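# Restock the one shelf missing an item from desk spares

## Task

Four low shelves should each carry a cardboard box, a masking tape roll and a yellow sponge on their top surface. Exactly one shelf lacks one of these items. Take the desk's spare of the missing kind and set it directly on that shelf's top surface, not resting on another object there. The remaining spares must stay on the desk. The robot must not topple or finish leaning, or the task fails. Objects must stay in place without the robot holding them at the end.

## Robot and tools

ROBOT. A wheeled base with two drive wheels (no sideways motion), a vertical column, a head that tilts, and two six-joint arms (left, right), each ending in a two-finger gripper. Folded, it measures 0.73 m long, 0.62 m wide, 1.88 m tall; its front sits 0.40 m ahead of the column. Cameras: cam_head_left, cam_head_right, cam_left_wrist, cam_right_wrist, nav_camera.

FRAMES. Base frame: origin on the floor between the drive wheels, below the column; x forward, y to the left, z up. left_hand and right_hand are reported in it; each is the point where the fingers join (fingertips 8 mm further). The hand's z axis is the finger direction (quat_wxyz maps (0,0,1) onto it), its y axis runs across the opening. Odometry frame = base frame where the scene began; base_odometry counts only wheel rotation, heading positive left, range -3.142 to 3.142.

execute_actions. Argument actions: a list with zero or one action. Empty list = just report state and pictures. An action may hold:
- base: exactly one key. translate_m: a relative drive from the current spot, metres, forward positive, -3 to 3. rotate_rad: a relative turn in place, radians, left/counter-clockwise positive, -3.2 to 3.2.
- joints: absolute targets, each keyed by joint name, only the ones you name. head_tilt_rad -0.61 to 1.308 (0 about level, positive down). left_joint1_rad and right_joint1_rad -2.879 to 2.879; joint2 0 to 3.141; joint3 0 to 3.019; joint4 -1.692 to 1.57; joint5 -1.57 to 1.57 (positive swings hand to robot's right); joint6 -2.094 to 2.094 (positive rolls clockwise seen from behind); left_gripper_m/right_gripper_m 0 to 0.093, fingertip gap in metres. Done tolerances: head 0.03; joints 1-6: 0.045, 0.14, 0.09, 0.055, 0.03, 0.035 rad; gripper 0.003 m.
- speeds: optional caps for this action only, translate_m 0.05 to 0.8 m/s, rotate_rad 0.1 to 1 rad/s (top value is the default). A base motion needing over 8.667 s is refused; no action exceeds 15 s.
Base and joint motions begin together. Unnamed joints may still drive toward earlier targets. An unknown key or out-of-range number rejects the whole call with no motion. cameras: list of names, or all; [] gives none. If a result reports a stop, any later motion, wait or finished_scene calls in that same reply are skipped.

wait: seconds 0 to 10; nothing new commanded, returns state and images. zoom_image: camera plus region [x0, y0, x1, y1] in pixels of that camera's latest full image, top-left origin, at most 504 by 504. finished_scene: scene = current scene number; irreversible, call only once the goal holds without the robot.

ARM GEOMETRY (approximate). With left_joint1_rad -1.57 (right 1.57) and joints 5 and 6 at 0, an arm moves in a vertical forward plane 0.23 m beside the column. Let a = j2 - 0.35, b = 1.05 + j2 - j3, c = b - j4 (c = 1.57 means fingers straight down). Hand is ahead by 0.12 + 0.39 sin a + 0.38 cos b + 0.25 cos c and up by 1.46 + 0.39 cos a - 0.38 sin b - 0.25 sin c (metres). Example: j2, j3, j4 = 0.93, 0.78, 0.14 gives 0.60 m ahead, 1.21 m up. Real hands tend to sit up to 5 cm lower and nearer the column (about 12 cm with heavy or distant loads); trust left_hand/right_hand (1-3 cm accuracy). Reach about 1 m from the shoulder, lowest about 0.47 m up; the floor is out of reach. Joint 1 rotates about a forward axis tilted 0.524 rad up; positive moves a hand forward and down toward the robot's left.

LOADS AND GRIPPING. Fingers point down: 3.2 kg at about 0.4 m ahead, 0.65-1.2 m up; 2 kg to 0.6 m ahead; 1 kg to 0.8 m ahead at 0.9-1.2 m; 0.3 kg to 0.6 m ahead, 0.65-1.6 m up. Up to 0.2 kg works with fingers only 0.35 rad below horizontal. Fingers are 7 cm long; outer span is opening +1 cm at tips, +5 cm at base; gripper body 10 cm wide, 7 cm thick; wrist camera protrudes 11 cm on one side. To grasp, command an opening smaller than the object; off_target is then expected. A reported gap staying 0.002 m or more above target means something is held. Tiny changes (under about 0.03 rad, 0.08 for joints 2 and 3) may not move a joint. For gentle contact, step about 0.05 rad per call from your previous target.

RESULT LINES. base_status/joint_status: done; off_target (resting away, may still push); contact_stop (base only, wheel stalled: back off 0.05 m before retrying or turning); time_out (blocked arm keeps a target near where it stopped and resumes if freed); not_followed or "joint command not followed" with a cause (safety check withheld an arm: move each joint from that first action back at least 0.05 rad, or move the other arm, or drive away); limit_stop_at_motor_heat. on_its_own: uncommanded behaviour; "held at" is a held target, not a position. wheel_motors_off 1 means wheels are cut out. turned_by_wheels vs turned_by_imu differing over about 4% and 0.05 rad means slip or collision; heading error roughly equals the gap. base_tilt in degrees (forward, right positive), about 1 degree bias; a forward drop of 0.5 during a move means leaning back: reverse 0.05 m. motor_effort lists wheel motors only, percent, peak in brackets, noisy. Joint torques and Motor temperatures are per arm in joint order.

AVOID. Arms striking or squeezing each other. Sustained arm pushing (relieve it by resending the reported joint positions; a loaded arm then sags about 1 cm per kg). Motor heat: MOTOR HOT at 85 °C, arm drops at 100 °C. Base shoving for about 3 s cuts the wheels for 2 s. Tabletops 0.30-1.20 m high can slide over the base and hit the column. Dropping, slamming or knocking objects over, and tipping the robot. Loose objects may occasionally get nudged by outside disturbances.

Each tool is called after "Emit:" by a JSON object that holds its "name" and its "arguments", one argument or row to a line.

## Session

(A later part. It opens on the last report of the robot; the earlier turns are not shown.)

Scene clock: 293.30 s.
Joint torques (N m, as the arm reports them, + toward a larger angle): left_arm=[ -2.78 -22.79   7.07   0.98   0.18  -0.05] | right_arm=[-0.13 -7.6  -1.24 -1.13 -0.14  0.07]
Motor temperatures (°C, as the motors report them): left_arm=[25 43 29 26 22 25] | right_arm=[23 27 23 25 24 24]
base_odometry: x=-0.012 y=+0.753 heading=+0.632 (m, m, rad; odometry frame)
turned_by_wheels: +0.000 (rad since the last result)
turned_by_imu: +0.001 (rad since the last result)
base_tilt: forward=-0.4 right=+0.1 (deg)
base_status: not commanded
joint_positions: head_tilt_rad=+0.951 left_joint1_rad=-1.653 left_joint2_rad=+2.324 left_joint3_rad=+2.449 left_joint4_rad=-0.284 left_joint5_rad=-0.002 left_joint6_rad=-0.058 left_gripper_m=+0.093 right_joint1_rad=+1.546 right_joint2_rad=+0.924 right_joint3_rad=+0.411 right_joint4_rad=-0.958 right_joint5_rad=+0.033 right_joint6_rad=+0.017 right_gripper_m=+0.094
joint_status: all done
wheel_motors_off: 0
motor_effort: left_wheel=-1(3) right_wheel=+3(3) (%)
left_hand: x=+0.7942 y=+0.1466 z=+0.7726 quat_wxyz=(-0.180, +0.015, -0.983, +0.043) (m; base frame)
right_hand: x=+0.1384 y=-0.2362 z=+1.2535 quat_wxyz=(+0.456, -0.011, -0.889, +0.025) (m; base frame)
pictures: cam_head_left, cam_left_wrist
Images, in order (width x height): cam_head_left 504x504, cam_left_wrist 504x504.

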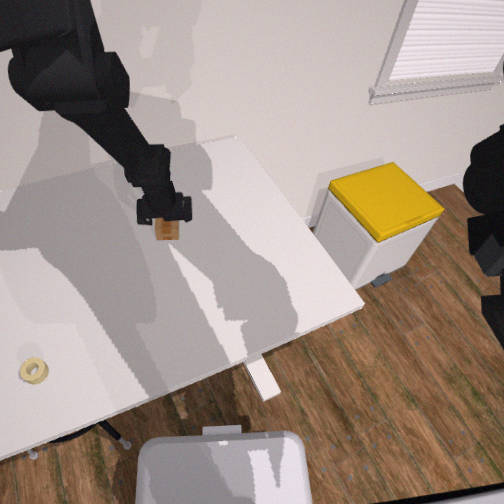

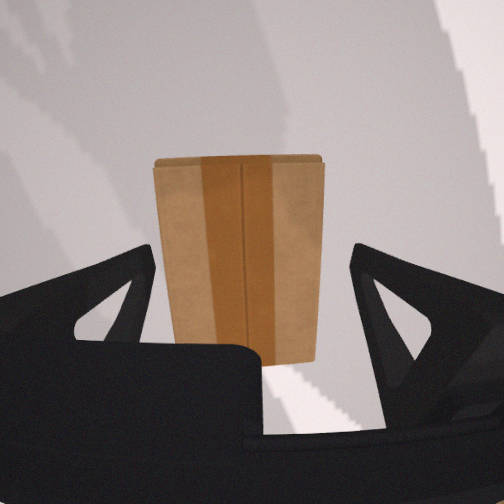

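Emit:
{"name": "execute_actions", "arguments": {
  "actions": [
    {"joints": {"left_joint2_rad": 2.365}}
  ],
  "cameras": ["cam_left_wrist"]
}}

Scene clock: 299.77 s.
Joint torques (N m, as the arm reports them, + toward a larger angle): left_arm=[ -2.75 -21.16   6.86   0.93   0.22  -0.06] | right_arm=[-0.17 -7.69 -1.24 -1.14 -0.15  0.07]
Motor temperatures (°C, as the motors report them): left_arm=[25 43 29 26 22 25] | right_arm=[23 27 23 25 24 24]
base_odometry: x=-0.012 y=+0.753 heading=+0.632 (m, m, rad; odometry frame)
turned_by_wheels: +0.000 (rad since the last result)
turned_by_imu: +0.001 (rad since the last result)
base_tilt: forward=-0.4 right=+0.2 (deg)
base_status: not commanded
joint_positions: head_tilt_rad=+0.951 left_joint1_rad=-1.654 left_joint2_rad=+2.355 left_joint3_rad=+2.449 left_joint4_rad=-0.283 left_joint5_rad=-0.003 left_joint6_rad=-0.058 left_gripper_m=+0.093 right_joint1_rad=+1.546 right_joint2_rad=+0.924 right_joint3_rad=+0.411 right_joint4_rad=-0.958 right_joint5_rad=+0.033 right_joint6_rad=+0.017 right_gripper_m=+0.094
joint_status: all done
wheel_motors_off: 0
motor_effort: left_wheel=-2(2) right_wheel=+4(6) (%)
left_hand: x=+0.7727 y=+0.1459 z=+0.7523 quat_wxyz=(-0.165, +0.014, -0.985, +0.042) (m; base frame)
right_hand: x=+0.1382 y=-0.2362 z=+1.2536 quat_wxyz=(+0.456, -0.011, -0.889, +0.025) (m; base frame)
pictures: cam_left_wrist
Images, in order (width x height): cam_left_wrist 504x504.

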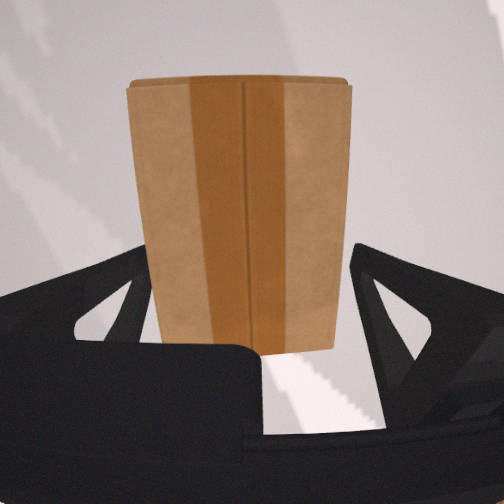

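Good depth. Close the gripper.

Emit:
{"name": "execute_actions", "arguments": {
  "actions": [
    {"joints": {"left_gripper_m": 0.045}}
  ],
  "cameras": ["cam_left_wrist"]
}}

Scene clock: 305.37 s.
Joint torques (N m, as the arm reports them, + toward a larger angle): left_arm=[ -2.76 -21.03   6.85   0.92   0.21  -0.05] | right_arm=[-0.24 -7.53 -1.18 -1.12 -0.16  0.07]
Motor temperatures (°C, as the motors report them): left_arm=[25 42 29 26 22 25] | right_arm=[23 27 23 25 24 24]
base_odometry: x=-0.012 y=+0.753 heading=+0.632 (m, m, rad; odometry frame)
turned_by_wheels: +0.000 (rad since the last result)
turned_by_imu: +0.001 (rad since the last result)
base_tilt: forward=-0.4 right=+0.1 (deg)
base_status: not commanded
joint_positions: head_tilt_rad=+0.951 left_joint1_rad=-1.654 left_joint2_rad=+2.355 left_joint3_rad=+2.449 left_joint4_rad=-0.283 left_joint5_rad=-0.003 left_joint6_rad=-0.058 left_gripper_m=+0.061 right_joint1_rad=+1.546 right_joint2_rad=+0.924 right_joint3_rad=+0.411 right_joint4_rad=-0.958 right_joint5_rad=+0.033 right_joint6_rad=+0.017 right_gripper_m=+0.094
joint_status: left_gripper_m off_target (ended at +0.061, target +0.045)
wheel_motors_off: 0
motor_effort: left_wheel=-3(2) right_wheel=+4(5) (%)
left_hand: x=+0.7727 y=+0.1458 z=+0.7523 quat_wxyz=(-0.165, +0.015, -0.985, +0.042) (m; base frame)
right_hand: x=+0.1382 y=-0.2362 z=+1.2536 quat_wxyz=(+0.456, -0.011, -0.889, +0.025) (m; base frame)
pictures: cam_left_wrist
Images, in order (width x height): cam_left_wrist 504x504.

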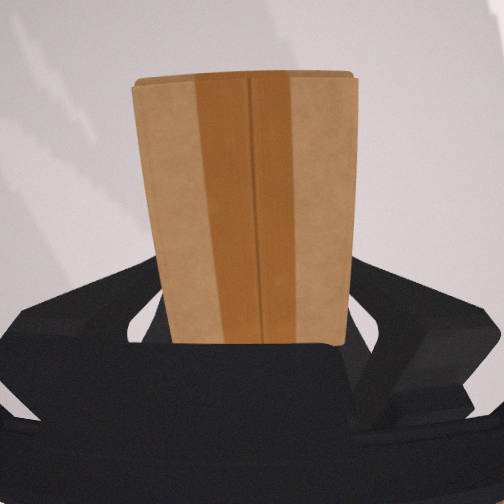

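Emit:
{"name": "execute_actions", "arguments": {
  "actions": [
    {"joints": {"left_joint1_rad": -1.57, "left_joint2_rad": 1.37, "left_joint3_rad": 0.8, "left_joint4_rad": 0.38, "head_tilt_rad": 0.7}}
  ],
  "cameras": ["cam_head_left", "cam_left_wrist", "cam_right_wrist"]
}}

Scene clock: 320.83 s.
Joint torques (N m, as the arm reports them, + toward a larger angle): left_arm=[ -0.69 -15.23   0.36   1.19   0.07  -0.05] | right_arm=[-0.18 -7.64 -1.11 -1.12 -0.14  0.07]
Motor temperatures (°C, as the motors report them): left_arm=[25 42 29 26 22 25] | right_arm=[23 27 23 25 24 24]
base_odometry: x=-0.012 y=+0.753 heading=+0.632 (m, m, rad; odometry frame)
turned_by_wheels: +0.000 (rad since the last result)
turned_by_imu: +0.001 (rad since the last result)
base_tilt: forward=-0.3 right=+0.1 (deg)
base_status: not commanded
joint_positions: head_tilt_rad=+0.717 left_joint1_rad=-1.567 left_joint2_rad=+1.379 left_joint3_rad=+0.797 left_joint4_rad=+0.367 left_joint5_rad=-0.001 left_joint6_rad=-0.059 left_gripper_m=+0.061 right_joint1_rad=+1.546 right_joint2_rad=+0.924 right_joint3_rad=+0.411 right_joint4_rad=-0.958 right_joint5_rad=+0.033 right_joint6_rad=+0.017 right_gripper_m=+0.094
joint_status: all done
wheel_motors_off: 0
motor_effort: left_wheel=-2(4) right_wheel=+5(5) (%)
left_hand: x=+0.5064 y=+0.2270 z=+1.0375 quat_wxyz=(-0.153, +0.030, -0.988, +0.002) (m; base frame)
right_hand: x=+0.1382 y=-0.2362 z=+1.2536 quat_wxyz=(+0.456, -0.011, -0.889, +0.025) (m; base frame)
pictures: cam_head_left, cam_left_wrist, cam_right_wrist
Images, in order (width x height): cam_head_left 504x504, cam_left_wrist 504x504, cam_right_wrist 504x504.

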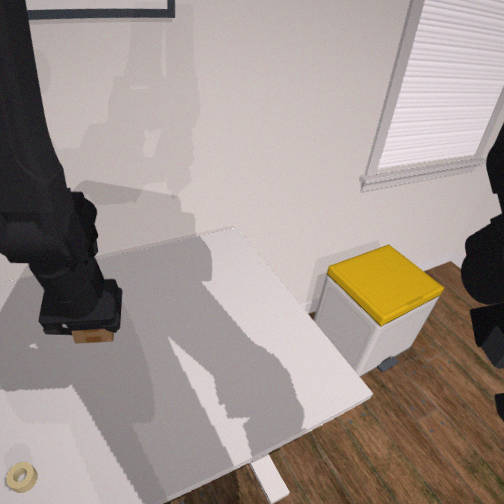

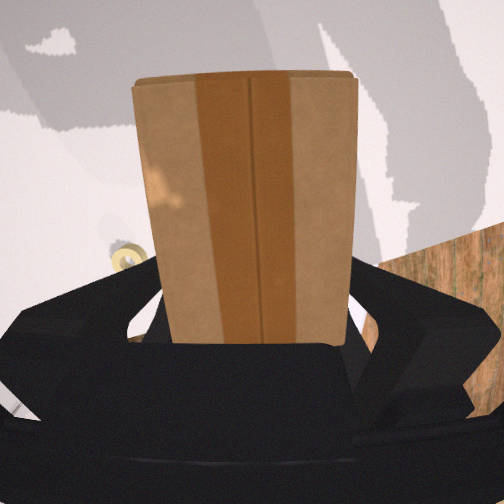

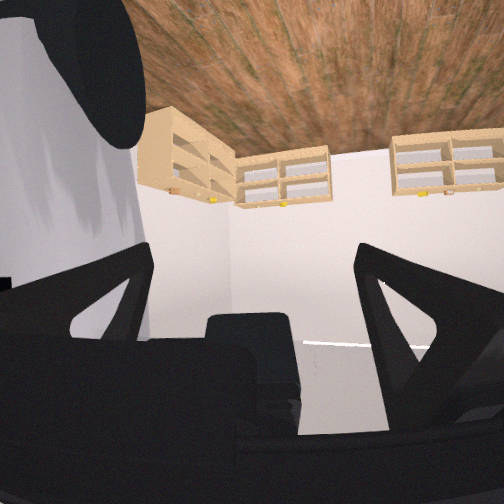

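Emit:
{"name": "execute_actions", "arguments": {
  "actions": [
    {"base": {"translate_m": -1.0}}
  ],
  "cameras": ["cam_right_wrist"]
}}

Emit:
{"name": "execute_actions", "arguments": {
  "actions": [
    {"base": {"rotate_rad": -2.79}}
  ],
  "cameras": ["cam_head_left", "cam_head_right", "cam_left_wrist", "nav_camera"]
}}

Scene clock: 356.77 s.
Joint torques (N m, as the arm reports them, + toward a larger angle): left_arm=[ -0.72 -15.09   0.34   1.18   0.07  -0.05] | right_arm=[-0.2  -7.85 -0.94 -1.17 -0.15  0.07]
Motor temperatures (°C, as the motors report them): left_arm=[25 39 26 26 22 25] | right_arm=[23 27 23 25 24 24]
base_odometry: x=-0.819 y=+0.162 heading=+0.632 (m, m, rad; odometry frame)
turned_by_wheels: +0.000 (rad since the last result)
turned_by_imu: +0.001 (rad since the last result)
base_tilt: forward=-0.4 right=+0.1 (deg)
base_status: done
joint_positions: head_tilt_rad=+0.716 left_joint1_rad=-1.567 left_joint2_rad=+1.379 left_joint3_rad=+0.797 left_joint4_rad=+0.368 left_joint5_rad=-0.001 left_joint6_rad=-0.059 left_gripper_m=+0.061 right_joint1_rad=+1.546 right_joint2_rad=+0.924 right_joint3_rad=+0.406 right_joint4_rad=-0.958 right_joint5_rad=+0.033 right_joint6_rad=+0.017 right_gripper_m=+0.094
joint_status: not commanded
wheel_motors_off: 0
motor_effort: left_wheel=+0(72) right_wheel=+1(100) (%)
left_hand: x=+0.5070 y=+0.2270 z=+1.0379 quat_wxyz=(-0.154, +0.030, -0.988, +0.002) (m; base frame)
right_hand: x=+0.1361 y=-0.2362 z=+1.2544 quat_wxyz=(+0.458, -0.011, -0.888, +0.025) (m; base frame)
pictures: cam_right_wrist
Images, in order (width x height): cam_right_wrist 504x504.

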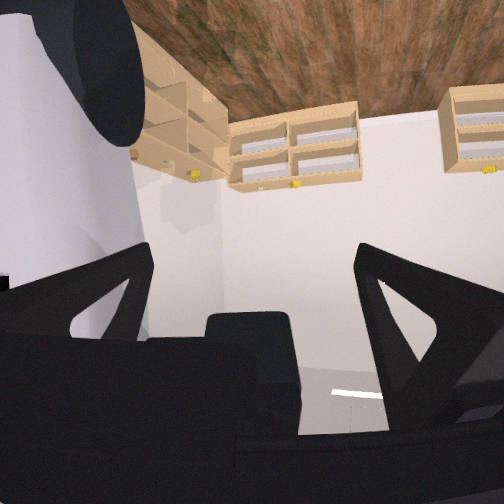

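Scene clock: 361.13 s.
Joint torques (N m, as the arm reports them, + toward a larger angle): left_arm=[ -0.69 -15.25   0.29   1.17   0.07  -0.05] | right_arm=[-0.25 -7.79 -1.12 -1.17 -0.15  0.06]
Motor temperatures (°C, as the motors report them): left_arm=[25 39 26 26 22 25] | right_arm=[23 27 23 25 24 24]
base_odometry: x=-0.819 y=+0.162 heading=-2.157 (m, m, rad; odometry frame)
turned_by_wheels: -2.789 (rad since the last result)
turned_by_imu: -2.790 (rad since the last result)
base_tilt: forward=-0.5 right=+0.1 (deg)
base_status: done
joint_positions: head_tilt_rad=+0.716 left_joint1_rad=-1.567 left_joint2_rad=+1.379 left_joint3_rad=+0.798 left_joint4_rad=+0.368 left_joint5_rad=-0.001 left_joint6_rad=-0.059 left_gripper_m=+0.061 right_joint1_rad=+1.546 right_joint2_rad=+0.924 right_joint3_rad=+0.409 right_joint4_rad=-0.958 right_joint5_rad=+0.033 right_joint6_rad=+0.017 right_gripper_m=+0.094
joint_status: not commanded
wheel_motors_off: 0
motor_effort: left_wheel=+7(70) right_wheel=-8(70) (%)
left_hand: x=+0.5079 y=+0.2270 z=+1.0380 quat_wxyz=(-0.155, +0.030, -0.987, +0.002) (m; base frame)
right_hand: x=+0.1373 y=-0.2362 z=+1.2540 quat_wxyz=(+0.457, -0.011, -0.889, +0.025) (m; base frame)
pictures: cam_head_left, cam_head_right, cam_left_wrist, nav_camera
Images, in order (width x height): cam_head_left 504x504, cam_head_right 504x504, cam_left_wrist 504x504, nav_camera 504x504.

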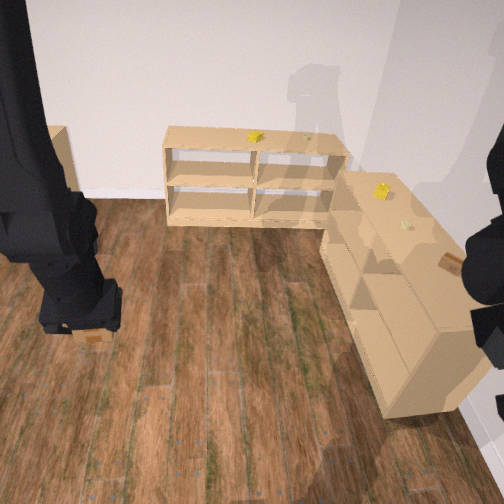

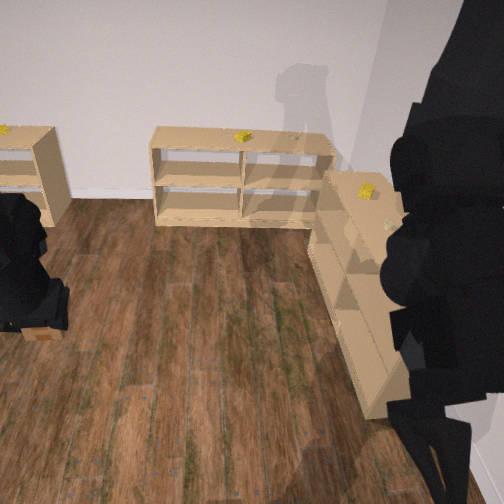

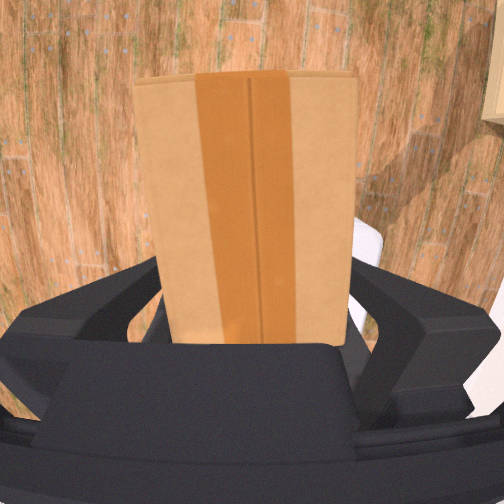

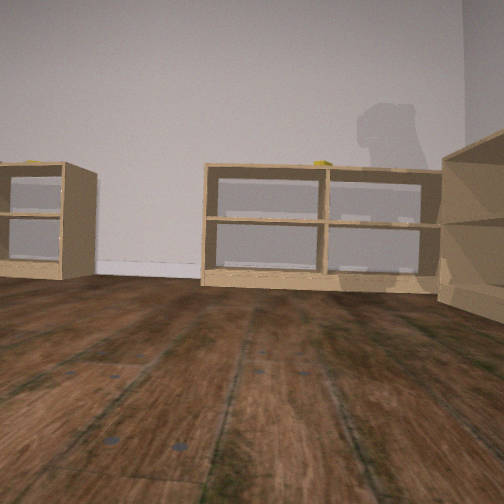

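Emit:
{"name": "execute_actions", "arguments": {
  "actions": [
    {"base": {"rotate_rad": -0.09}}
  ],
  "cameras": []
}}

Emit:
{"name": "execute_actions", "arguments": {
  "actions": [
    {"base": {"translate_m": 1.55}, "joints": {"head_tilt_rad": 1.0}}
  ],
  "cameras": ["cam_head_left", "cam_head_right", "cam_left_wrist", "nav_camera"]
}}

Scene clock: 370.50 s.
Joint torques (N m, as the arm reports them, + toward a larger angle): left_arm=[ -0.59 -15.24   0.27   1.17   0.07  -0.04] | right_arm=[-0.2  -7.73 -1.11 -1.18 -0.15  0.06]
Motor temperatures (°C, as the motors report them): left_arm=[25 39 26 26 22 25] | right_arm=[23 27 23 25 24 24]
base_odometry: x=-0.819 y=+0.162 heading=-2.245 (m, m, rad; odometry frame)
turned_by_wheels: -0.088 (rad since the last result)
turned_by_imu: -0.088 (rad since the last result)
base_tilt: forward=-0.4 right=+0.1 (deg)
base_status: done
joint_positions: head_tilt_rad=+0.716 left_joint1_rad=-1.568 left_joint2_rad=+1.379 left_joint3_rad=+0.798 left_joint4_rad=+0.368 left_joint5_rad=-0.001 left_joint6_rad=-0.059 left_gripper_m=+0.061 right_joint1_rad=+1.546 right_joint2_rad=+0.924 right_joint3_rad=+0.409 right_joint4_rad=-0.958 right_joint5_rad=+0.033 right_joint6_rad=+0.017 right_gripper_m=+0.094
joint_status: not commanded
wheel_motors_off: 0
motor_effort: left_wheel=+7(28) right_wheel=-8(37) (%)
left_hand: x=+0.5079 y=+0.2263 z=+1.0380 quat_wxyz=(-0.155, +0.030, -0.987, +0.003) (m; base frame)
right_hand: x=+0.1373 y=-0.2362 z=+1.2540 quat_wxyz=(+0.457, -0.011, -0.889, +0.025) (m; base frame)
pictures: none
No camera images: the call's "cameras" was empty. Leave "cameras" out to get every camera's image.

Scene clock: 374.23 s.
Joint torques (N m, as the arm reports them, + toward a larger angle): left_arm=[ -0.49 -15.28   0.11   1.09   0.07  -0.05] | right_arm=[-0.09 -7.51 -1.27 -1.09 -0.15  0.07]
Motor temperatures (°C, as the motors report them): left_arm=[25 39 26 26 22 25] | right_arm=[23 27 23 25 24 24]
base_odometry: x=-1.788 y=-1.048 heading=-2.247 (m, m, rad; odometry frame)
turned_by_wheels: -0.001 (rad since the last result)
turned_by_imu: -0.001 (rad since the last result)
base_tilt: forward=-0.4 right=+0.2 (deg)
base_status: done
joint_positions: head_tilt_rad=+1.001 left_joint1_rad=-1.568 left_joint2_rad=+1.378 left_joint3_rad=+0.801 left_joint4_rad=+0.369 left_joint5_rad=-0.001 left_joint6_rad=-0.059 left_gripper_m=+0.061 right_joint1_rad=+1.546 right_joint2_rad=+0.924 right_joint3_rad=+0.411 right_joint4_rad=-0.958 right_joint5_rad=+0.033 right_joint6_rad=+0.017 right_gripper_m=+0.094
joint_status: all done
wheel_motors_off: 0
motor_effort: left_wheel=+0(67) right_wheel=+1(86) (%)
left_hand: x=+0.5098 y=+0.2263 z=+1.0385 quat_wxyz=(-0.157, +0.030, -0.987, +0.003) (m; base frame)
right_hand: x=+0.1384 y=-0.2362 z=+1.2535 quat_wxyz=(+0.456, -0.011, -0.889, +0.025) (m; base frame)
pictures: cam_head_left, cam_head_right, cam_left_wrist, nav_camera
Images, in order (width x height): cam_head_left 504x504, cam_head_right 504x504, cam_left_wrist 504x504, nav_camera 504x504.

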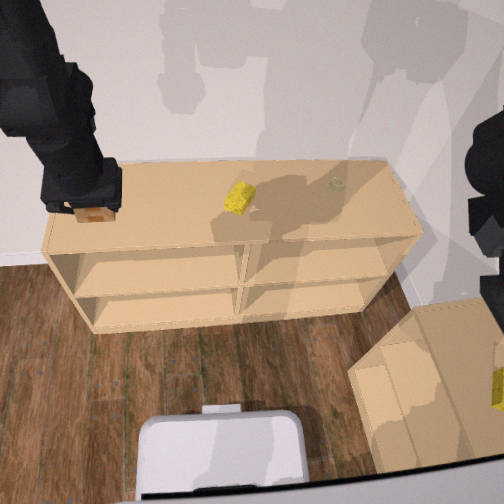

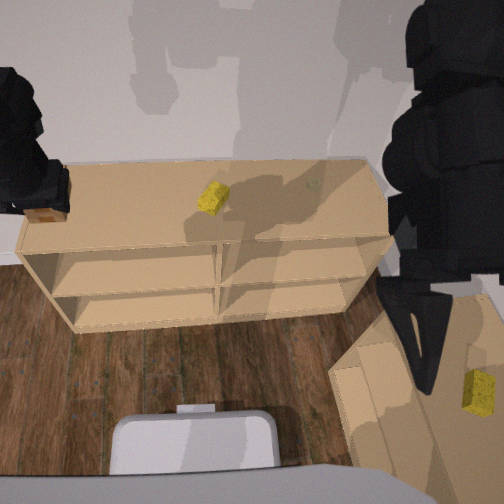

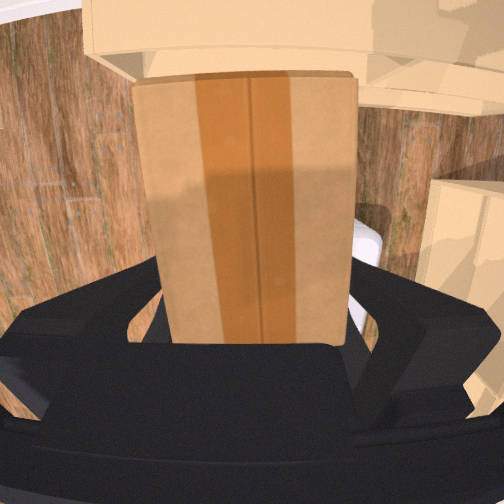

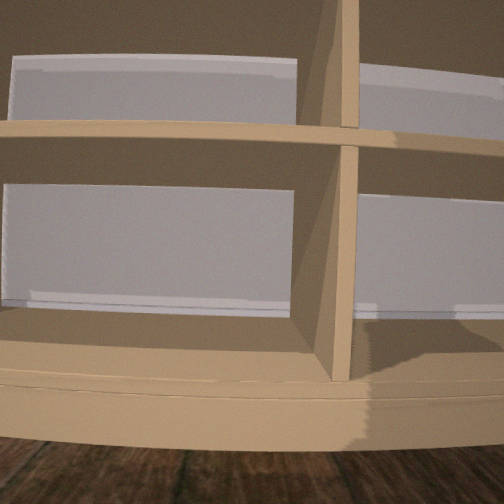

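Emit:
{"name": "execute_actions", "arguments": {
  "actions": [
    {"base": {"translate_m": 0.3}, "joints": {"left_joint2_rad": 2.08, "left_joint3_rad": 1.71, "left_joint4_rad": 0.21, "head_tilt_rad": 1.1}, "speeds": {"translate_m": 0.3}}
  ],
  "cameras": ["cam_head_left", "cam_head_right", "cam_left_wrist", "nav_camera"]
}}

Scene clock: 396.03 s.
Joint torques (N m, as the arm reports them, + toward a larger angle): left_arm=[ -0.52 -18.51   1.79   0.81   0.07  -0.05] | right_arm=[-0.27 -7.28 -1.21 -1.16 -0.14  0.06]
Motor temperatures (°C, as the motors report them): left_arm=[25 39 26 26 22 25] | right_arm=[23 27 23 25 24 24]
base_odometry: x=-1.976 y=-1.282 heading=-2.248 (m, m, rad; odometry frame)
turned_by_wheels: -0.001 (rad since the last result)
turned_by_imu: +0.000 (rad since the last result)
base_tilt: forward=-0.4 right=+0.1 (deg)
base_status: done
joint_positions: head_tilt_rad=+1.100 left_joint1_rad=-1.568 left_joint2_rad=+2.075 left_joint3_rad=+1.712 left_joint4_rad=+0.213 left_joint5_rad=-0.001 left_joint6_rad=-0.059 left_gripper_m=+0.061 right_joint1_rad=+1.546 right_joint2_rad=+0.924 right_joint3_rad=+0.411 right_joint4_rad=-0.958 right_joint5_rad=+0.033 right_joint6_rad=+0.017 right_gripper_m=+0.094
joint_status: all done
wheel_motors_off: 0
motor_effort: left_wheel=-1(41) right_wheel=+1(46) (%)
left_hand: x=+0.6546 y=+0.2271 z=+0.7896 quat_wxyz=(-0.186, +0.030, -0.982, +0.004) (m; base frame)
right_hand: x=+0.1383 y=-0.2362 z=+1.2536 quat_wxyz=(+0.456, -0.011, -0.889, +0.025) (m; base frame)
pictures: cam_head_left, cam_head_right, cam_left_wrist, nav_camera
Images, in order (width x height): cam_head_left 504x504, cam_head_right 504x504, cam_left_wrist 504x504, nav_camera 504x504.

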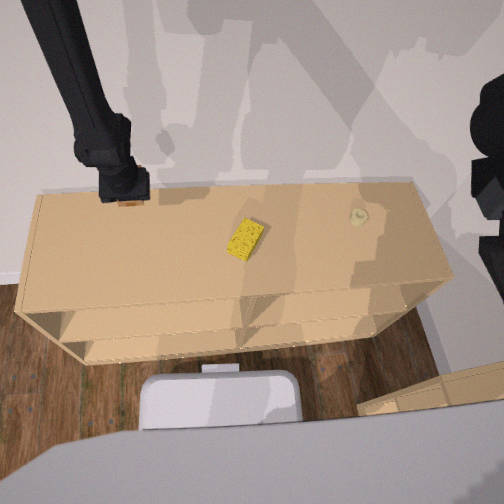

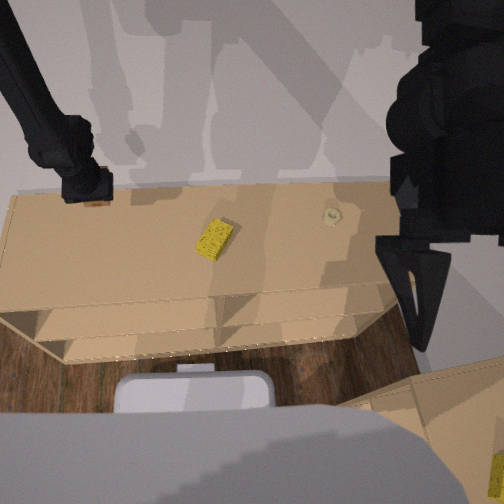

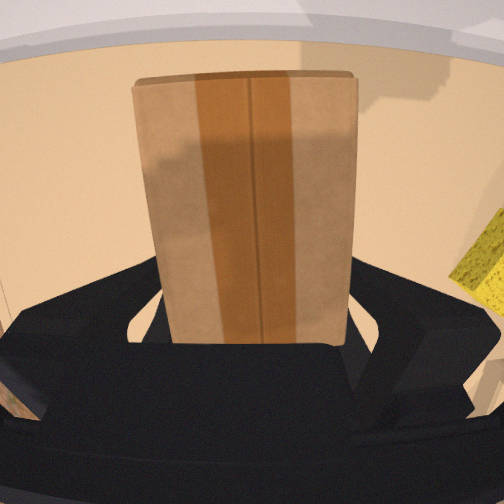

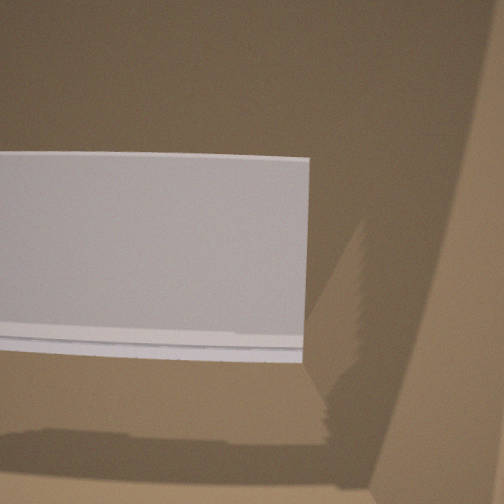

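Emit:
{"name": "zoom_image", "arguments": {
  "camera": "cam_head_left",
  "region": [200, 200, 330, 330]
}}

Emit:
{"name": "zoom_image", "arguments": {
  "camera": "cam_head_right",
  "region": [170, 200, 300, 330]
}}

Region (200, 200, 330, 330) of cam_head_left's 504x504 image, scaled by 3.877, with more detail than that image has.

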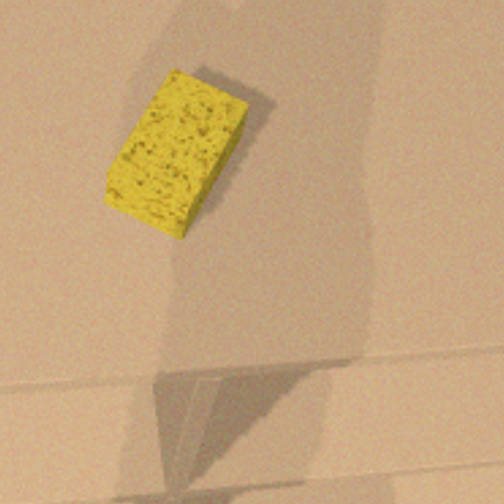

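Region (170, 200, 300, 330) of cam_head_right's 504x504 image, scaled by 3.877, with more detail than that image has.

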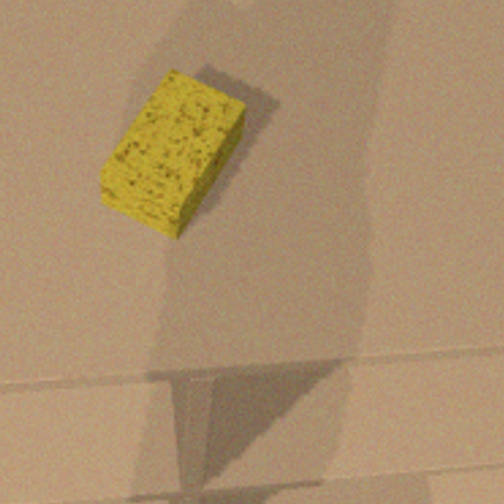

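Emit:
{"name": "execute_actions", "arguments": {
  "actions": [
    {"joints": {"left_joint2_rad": 2.36, "left_joint3_rad": 2.01, "left_joint4_rad": 0.17}}
  ],
  "cameras": ["cam_head_left", "cam_head_right", "cam_left_wrist"]
}}

Scene clock: 426.20 s.
Joint torques (N m, as the arm reports them, + toward a larger angle): left_arm=[ -0.53 -18.27   2.75   0.9    0.07  -0.04] | right_arm=[-0.15 -7.69 -1.19 -1.13 -0.15  0.07]
Motor temperatures (°C, as the motors report them): left_arm=[25 41 26 26 22 25] | right_arm=[23 27 23 25 24 24]
base_odometry: x=-1.976 y=-1.282 heading=-2.248 (m, m, rad; odometry frame)
turned_by_wheels: +0.000 (rad since the last result)
turned_by_imu: +0.001 (rad since the last result)
base_tilt: forward=-0.5 right=+0.0 (deg)
base_status: not commanded
joint_positions: head_tilt_rad=+1.100 left_joint1_rad=-1.568 left_joint2_rad=+2.369 left_joint3_rad=+1.998 left_joint4_rad=+0.167 left_joint5_rad=-0.001 left_joint6_rad=-0.059 left_gripper_m=+0.061 right_joint1_rad=+1.546 right_joint2_rad=+0.924 right_joint3_rad=+0.411 right_joint4_rad=-0.958 right_joint5_rad=+0.033 right_joint6_rad=+0.017 right_gripper_m=+0.094
joint_status: all done
wheel_motors_off: 0
motor_effort: left_wheel=-2(3) right_wheel=+2(2) (%)
left_hand: x=+0.6047 y=+0.2273 z=+0.6769 quat_wxyz=(-0.159, +0.030, -0.987, +0.003) (m; base frame)
right_hand: x=+0.1383 y=-0.2362 z=+1.2536 quat_wxyz=(+0.456, -0.011, -0.889, +0.025) (m; base frame)
pictures: cam_head_left, cam_head_right, cam_left_wrist
Images, in order (width x height): cam_head_left 504x504, cam_head_right 504x504, cam_left_wrist 504x504.

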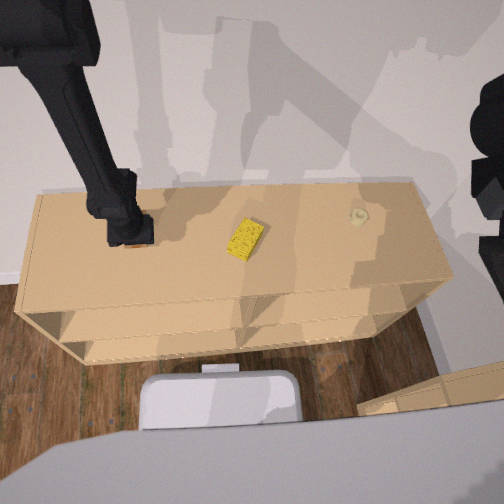

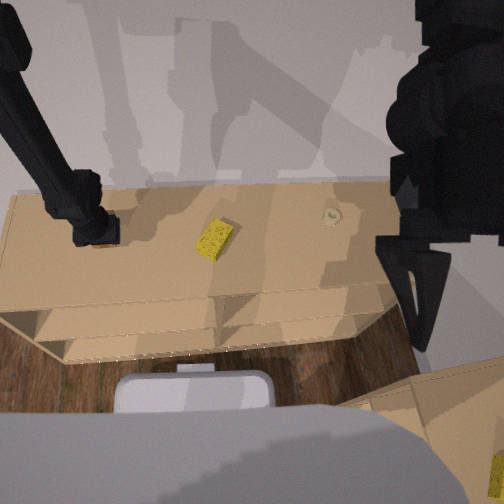

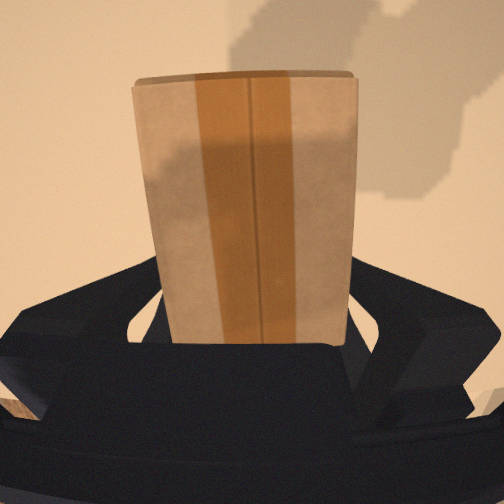

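Emit:
{"name": "execute_actions", "arguments": {
  "actions": [
    {"joints": {"left_joint2_rad": 2.44, "left_joint3_rad": 2.13, "left_joint4_rad": 0.135}}
  ],
  "cameras": ["cam_head_right", "cam_left_wrist"]
}}

Scene clock: 432.10 s.
Joint torques (N m, as the arm reports them, + toward a larger angle): left_arm=[ -0.54 -17.34   3.51   0.72   0.07  -0.04] | right_arm=[-0.24 -7.71 -1.21 -1.18 -0.15  0.06]
Motor temperatures (°C, as the motors report them): left_arm=[25 41 26 26 22 25] | right_arm=[23 27 23 25 24 24]
base_odometry: x=-1.976 y=-1.282 heading=-2.248 (m, m, rad; odometry frame)
turned_by_wheels: +0.000 (rad since the last result)
turned_by_imu: +0.001 (rad since the last result)
base_tilt: forward=-0.5 right=+0.1 (deg)
base_status: not commanded
joint_positions: head_tilt_rad=+1.100 left_joint1_rad=-1.568 left_joint2_rad=+2.441 left_joint3_rad=+2.112 left_joint4_rad=+0.140 left_joint5_rad=-0.001 left_joint6_rad=-0.059 left_gripper_m=+0.061 right_joint1_rad=+1.546 right_joint2_rad=+0.924 right_joint3_rad=+0.411 right_joint4_rad=-0.958 right_joint5_rad=+0.033 right_joint6_rad=+0.017 right_gripper_m=+0.094
joint_status: all done
wheel_motors_off: 0
motor_effort: left_wheel=-2(2) right_wheel=+2(3) (%)
left_hand: x=+0.6118 y=+0.2274 z=+0.6567 quat_wxyz=(-0.167, +0.030, -0.986, +0.003) (m; base frame)
right_hand: x=+0.1383 y=-0.2362 z=+1.2536 quat_wxyz=(+0.456, -0.011, -0.889, +0.025) (m; base frame)
pictures: cam_head_right, cam_left_wrist
Images, in order (width x height): cam_head_right 504x504, cam_left_wrist 504x504.

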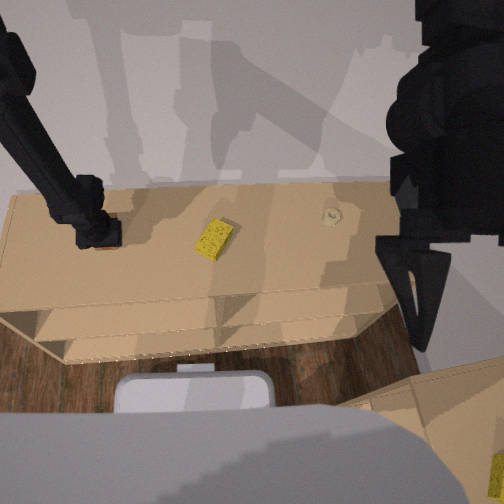

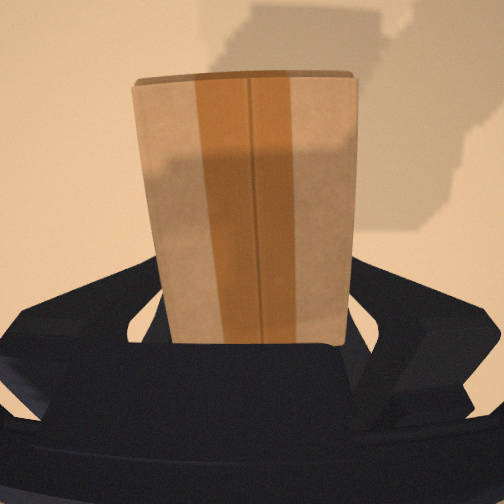

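Emit:
{"name": "execute_actions", "arguments": {
  "actions": [
    {"joints": {"left_joint2_rad": 2.51, "left_joint3_rad": 2.23, "left_joint4_rad": 0.1}}
  ],
  "cameras": ["cam_left_wrist"]
}}

Scene clock: 439.33 s.
Joint torques (N m, as the arm reports them, + toward a larger angle): left_arm=[ -0.6  -16.93   3.75   0.65   0.05  -0.04] | right_arm=[-0.25 -7.81 -1.25 -1.15 -0.14  0.06]
Motor temperatures (°C, as the motors report them): left_arm=[25 41 26 26 22 25] | right_arm=[23 27 23 25 24 24]
base_odometry: x=-1.976 y=-1.282 heading=-2.248 (m, m, rad; odometry frame)
turned_by_wheels: +0.000 (rad since the last result)
turned_by_imu: +0.001 (rad since the last result)
base_tilt: forward=-0.4 right=+0.1 (deg)
base_status: not commanded
joint_positions: head_tilt_rad=+1.100 left_joint1_rad=-1.568 left_joint2_rad=+2.509 left_joint3_rad=+2.212 left_joint4_rad=+0.106 left_joint5_rad=-0.001 left_joint6_rad=-0.061 left_gripper_m=+0.061 right_joint1_rad=+1.546 right_joint2_rad=+0.924 right_joint3_rad=+0.411 right_joint4_rad=-0.958 right_joint5_rad=+0.033 right_joint6_rad=+0.017 right_gripper_m=+0.094
joint_status: all done
wheel_motors_off: 0
motor_effort: left_wheel=-2(4) right_wheel=+3(3) (%)
left_hand: x=+0.6097 y=+0.2274 z=+0.6371 quat_wxyz=(-0.166, +0.031, -0.986, +0.003) (m; base frame)
right_hand: x=+0.1383 y=-0.2362 z=+1.2536 quat_wxyz=(+0.456, -0.011, -0.889, +0.025) (m; base frame)
pictures: cam_left_wrist
Images, in order (width x height): cam_left_wrist 504x504.

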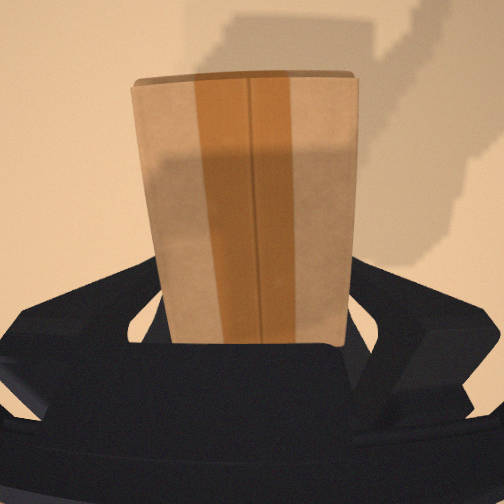

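Emit:
{"name": "execute_actions", "arguments": {
  "actions": [
    {"joints": {"left_joint2_rad": 2.565, "left_joint3_rad": 2.32, "left_joint4_rad": 0.065}}
  ],
  "cameras": ["cam_left_wrist", "cam_head_right"]
}}

Scene clock: 446.77 s.
Joint torques (N m, as the arm reports them, + toward a larger angle): left_arm=[ -0.55 -15.51   4.09   0.72  -0.1   -0.03] | right_arm=[-0.12 -7.61 -1.13 -1.13 -0.15  0.07]
Motor temperatures (°C, as the motors report them): left_arm=[25 41 26 26 22 25] | right_arm=[23 27 23 25 24 24]
base_odometry: x=-1.976 y=-1.282 heading=-2.248 (m, m, rad; odometry frame)
turned_by_wheels: +0.000 (rad since the last result)
turned_by_imu: +0.001 (rad since the last result)
base_tilt: forward=-0.4 right=+0.1 (deg)
base_status: not commanded
joint_positions: head_tilt_rad=+1.100 left_joint1_rad=-1.568 left_joint2_rad=+2.541 left_joint3_rad=+2.304 left_joint4_rad=+0.070 left_joint5_rad=+0.002 left_joint6_rad=-0.061 left_gripper_m=+0.060 right_joint1_rad=+1.546 right_joint2_rad=+0.924 right_joint3_rad=+0.411 right_joint4_rad=-0.958 right_joint5_rad=+0.033 right_joint6_rad=+0.017 right_gripper_m=+0.094
joint_status: all done
wheel_motors_off: 0
motor_effort: left_wheel=-2(1) right_wheel=+3(3) (%)
left_hand: x=+0.6303 y=+0.2268 z=+0.6348 quat_wxyz=(-0.178, +0.030, -0.984, +0.005) (m; base frame)
right_hand: x=+0.1383 y=-0.2362 z=+1.2536 quat_wxyz=(+0.456, -0.011, -0.889, +0.025) (m; base frame)
pictures: cam_head_right, cam_left_wrist
Images, in order (width x height): cam_head_right 504x504, cam_left_wrist 504x504.

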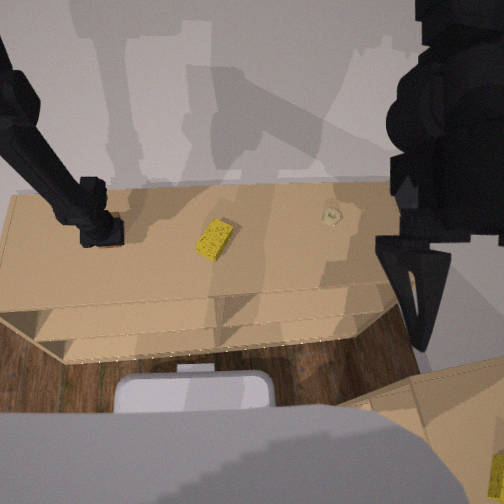

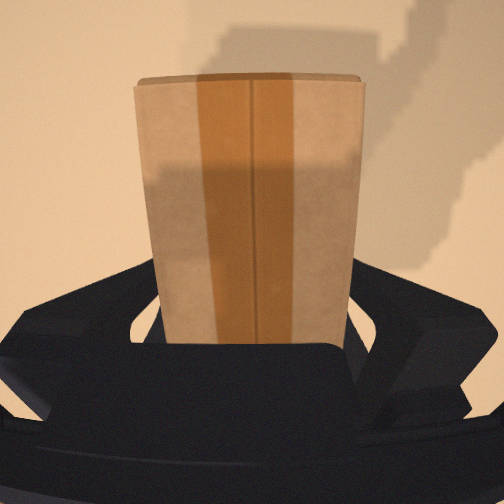

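Contact made (j2 stopped short, box shifted). Release.

Emit:
{"name": "execute_actions", "arguments": {
  "actions": [
    {"joints": {"left_gripper_m": 0.093, "left_joint2_rad": 2.541}}
  ],
  "cameras": ["cam_left_wrist"]
}}

Scene clock: 453.20 s.
Joint torques (N m, as the arm reports them, + toward a larger angle): left_arm=[ -0.48 -17.44   4.06   0.69  -0.1   -0.03] | right_arm=[-0.11 -7.59 -1.17 -1.14 -0.15  0.07]
Motor temperatures (°C, as the motors report them): left_arm=[25 40 26 26 22 25] | right_arm=[23 27 23 25 24 24]
base_odometry: x=-1.976 y=-1.282 heading=-2.248 (m, m, rad; odometry frame)
turned_by_wheels: +0.000 (rad since the last result)
turned_by_imu: +0.001 (rad since the last result)
base_tilt: forward=-0.4 right=+0.0 (deg)
base_status: not commanded
joint_positions: head_tilt_rad=+1.100 left_joint1_rad=-1.568 left_joint2_rad=+2.540 left_joint3_rad=+2.304 left_joint4_rad=+0.070 left_joint5_rad=+0.002 left_joint6_rad=-0.061 left_gripper_m=+0.093 right_joint1_rad=+1.546 right_joint2_rad=+0.924 right_joint3_rad=+0.411 right_joint4_rad=-0.958 right_joint5_rad=+0.033 right_joint6_rad=+0.017 right_gripper_m=+0.094
joint_status: all done
wheel_motors_off: 0
motor_effort: left_wheel=-2(2) right_wheel=+3(3) (%)
left_hand: x=+0.6307 y=+0.2268 z=+0.6350 quat_wxyz=(-0.178, +0.030, -0.984, +0.005) (m; base frame)
right_hand: x=+0.1383 y=-0.2362 z=+1.2536 quat_wxyz=(+0.456, -0.011, -0.889, +0.025) (m; base frame)
pictures: cam_left_wrist
Images, in order (width x height): cam_left_wrist 504x504.

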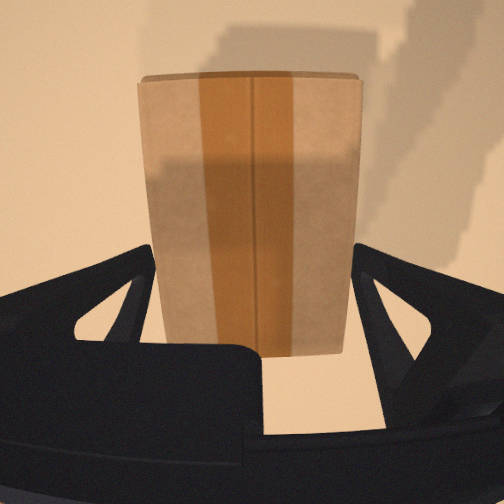

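Emit:
{"name": "execute_actions", "arguments": {
  "actions": [
    {"joints": {"left_joint2_rad": 2.0, "left_joint3_rad": 1.6, "left_joint4_rad": 0.2}}
  ],
  "cameras": ["cam_left_wrist", "cam_head_left"]
}}

Scene clock: 462.43 s.
Joint torques (N m, as the arm reports them, + toward a larger angle): left_arm=[ -0.57 -19.3    1.92   0.73  -0.1   -0.03] | right_arm=[-0.23 -7.73 -1.21 -1.16 -0.15  0.06]
Motor temperatures (°C, as the motors report them): left_arm=[25 41 26 26 22 25] | right_arm=[23 27 23 25 24 24]
base_odometry: x=-1.976 y=-1.282 heading=-2.248 (m, m, rad; odometry frame)
turned_by_wheels: +0.000 (rad since the last result)
turned_by_imu: +0.001 (rad since the last result)
base_tilt: forward=-0.5 right=+0.1 (deg)
base_status: not commanded
joint_positions: head_tilt_rad=+1.100 left_joint1_rad=-1.568 left_joint2_rad=+2.010 left_joint3_rad=+1.593 left_joint4_rad=+0.202 left_joint5_rad=+0.002 left_joint6_rad=-0.061 left_gripper_m=+0.093 right_joint1_rad=+1.546 right_joint2_rad=+0.924 right_joint3_rad=+0.411 right_joint4_rad=-0.958 right_joint5_rad=+0.033 right_joint6_rad=+0.017 right_gripper_m=+0.094
joint_status: all done
wheel_motors_off: 0
motor_effort: left_wheel=-3(3) right_wheel=+3(3) (%)
left_hand: x=+0.6222 y=+0.2264 z=+0.8061 quat_wxyz=(-0.154, +0.030, -0.988, +0.005) (m; base frame)
right_hand: x=+0.1383 y=-0.2362 z=+1.2536 quat_wxyz=(+0.456, -0.011, -0.889, +0.025) (m; base frame)
pictures: cam_head_left, cam_left_wrist
Images, in order (width x height): cam_head_left 504x504, cam_left_wrist 504x504.

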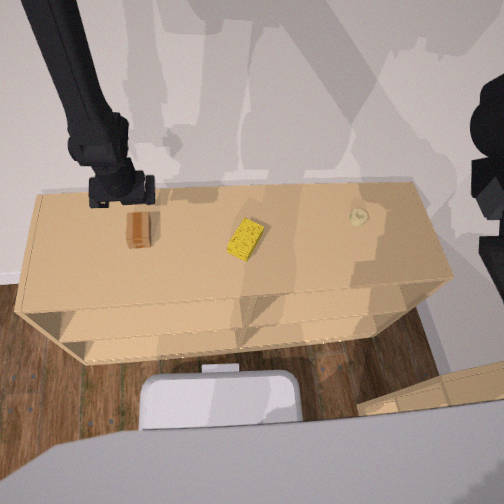

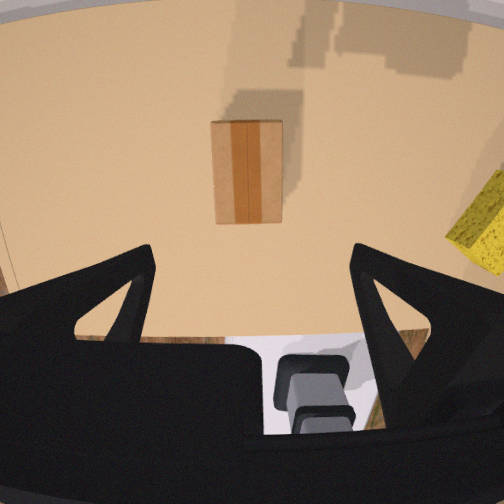

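Emit:
{"name": "finished_scene", "arguments": {
  "scene": 1
}}

The scene is finished: the task was done.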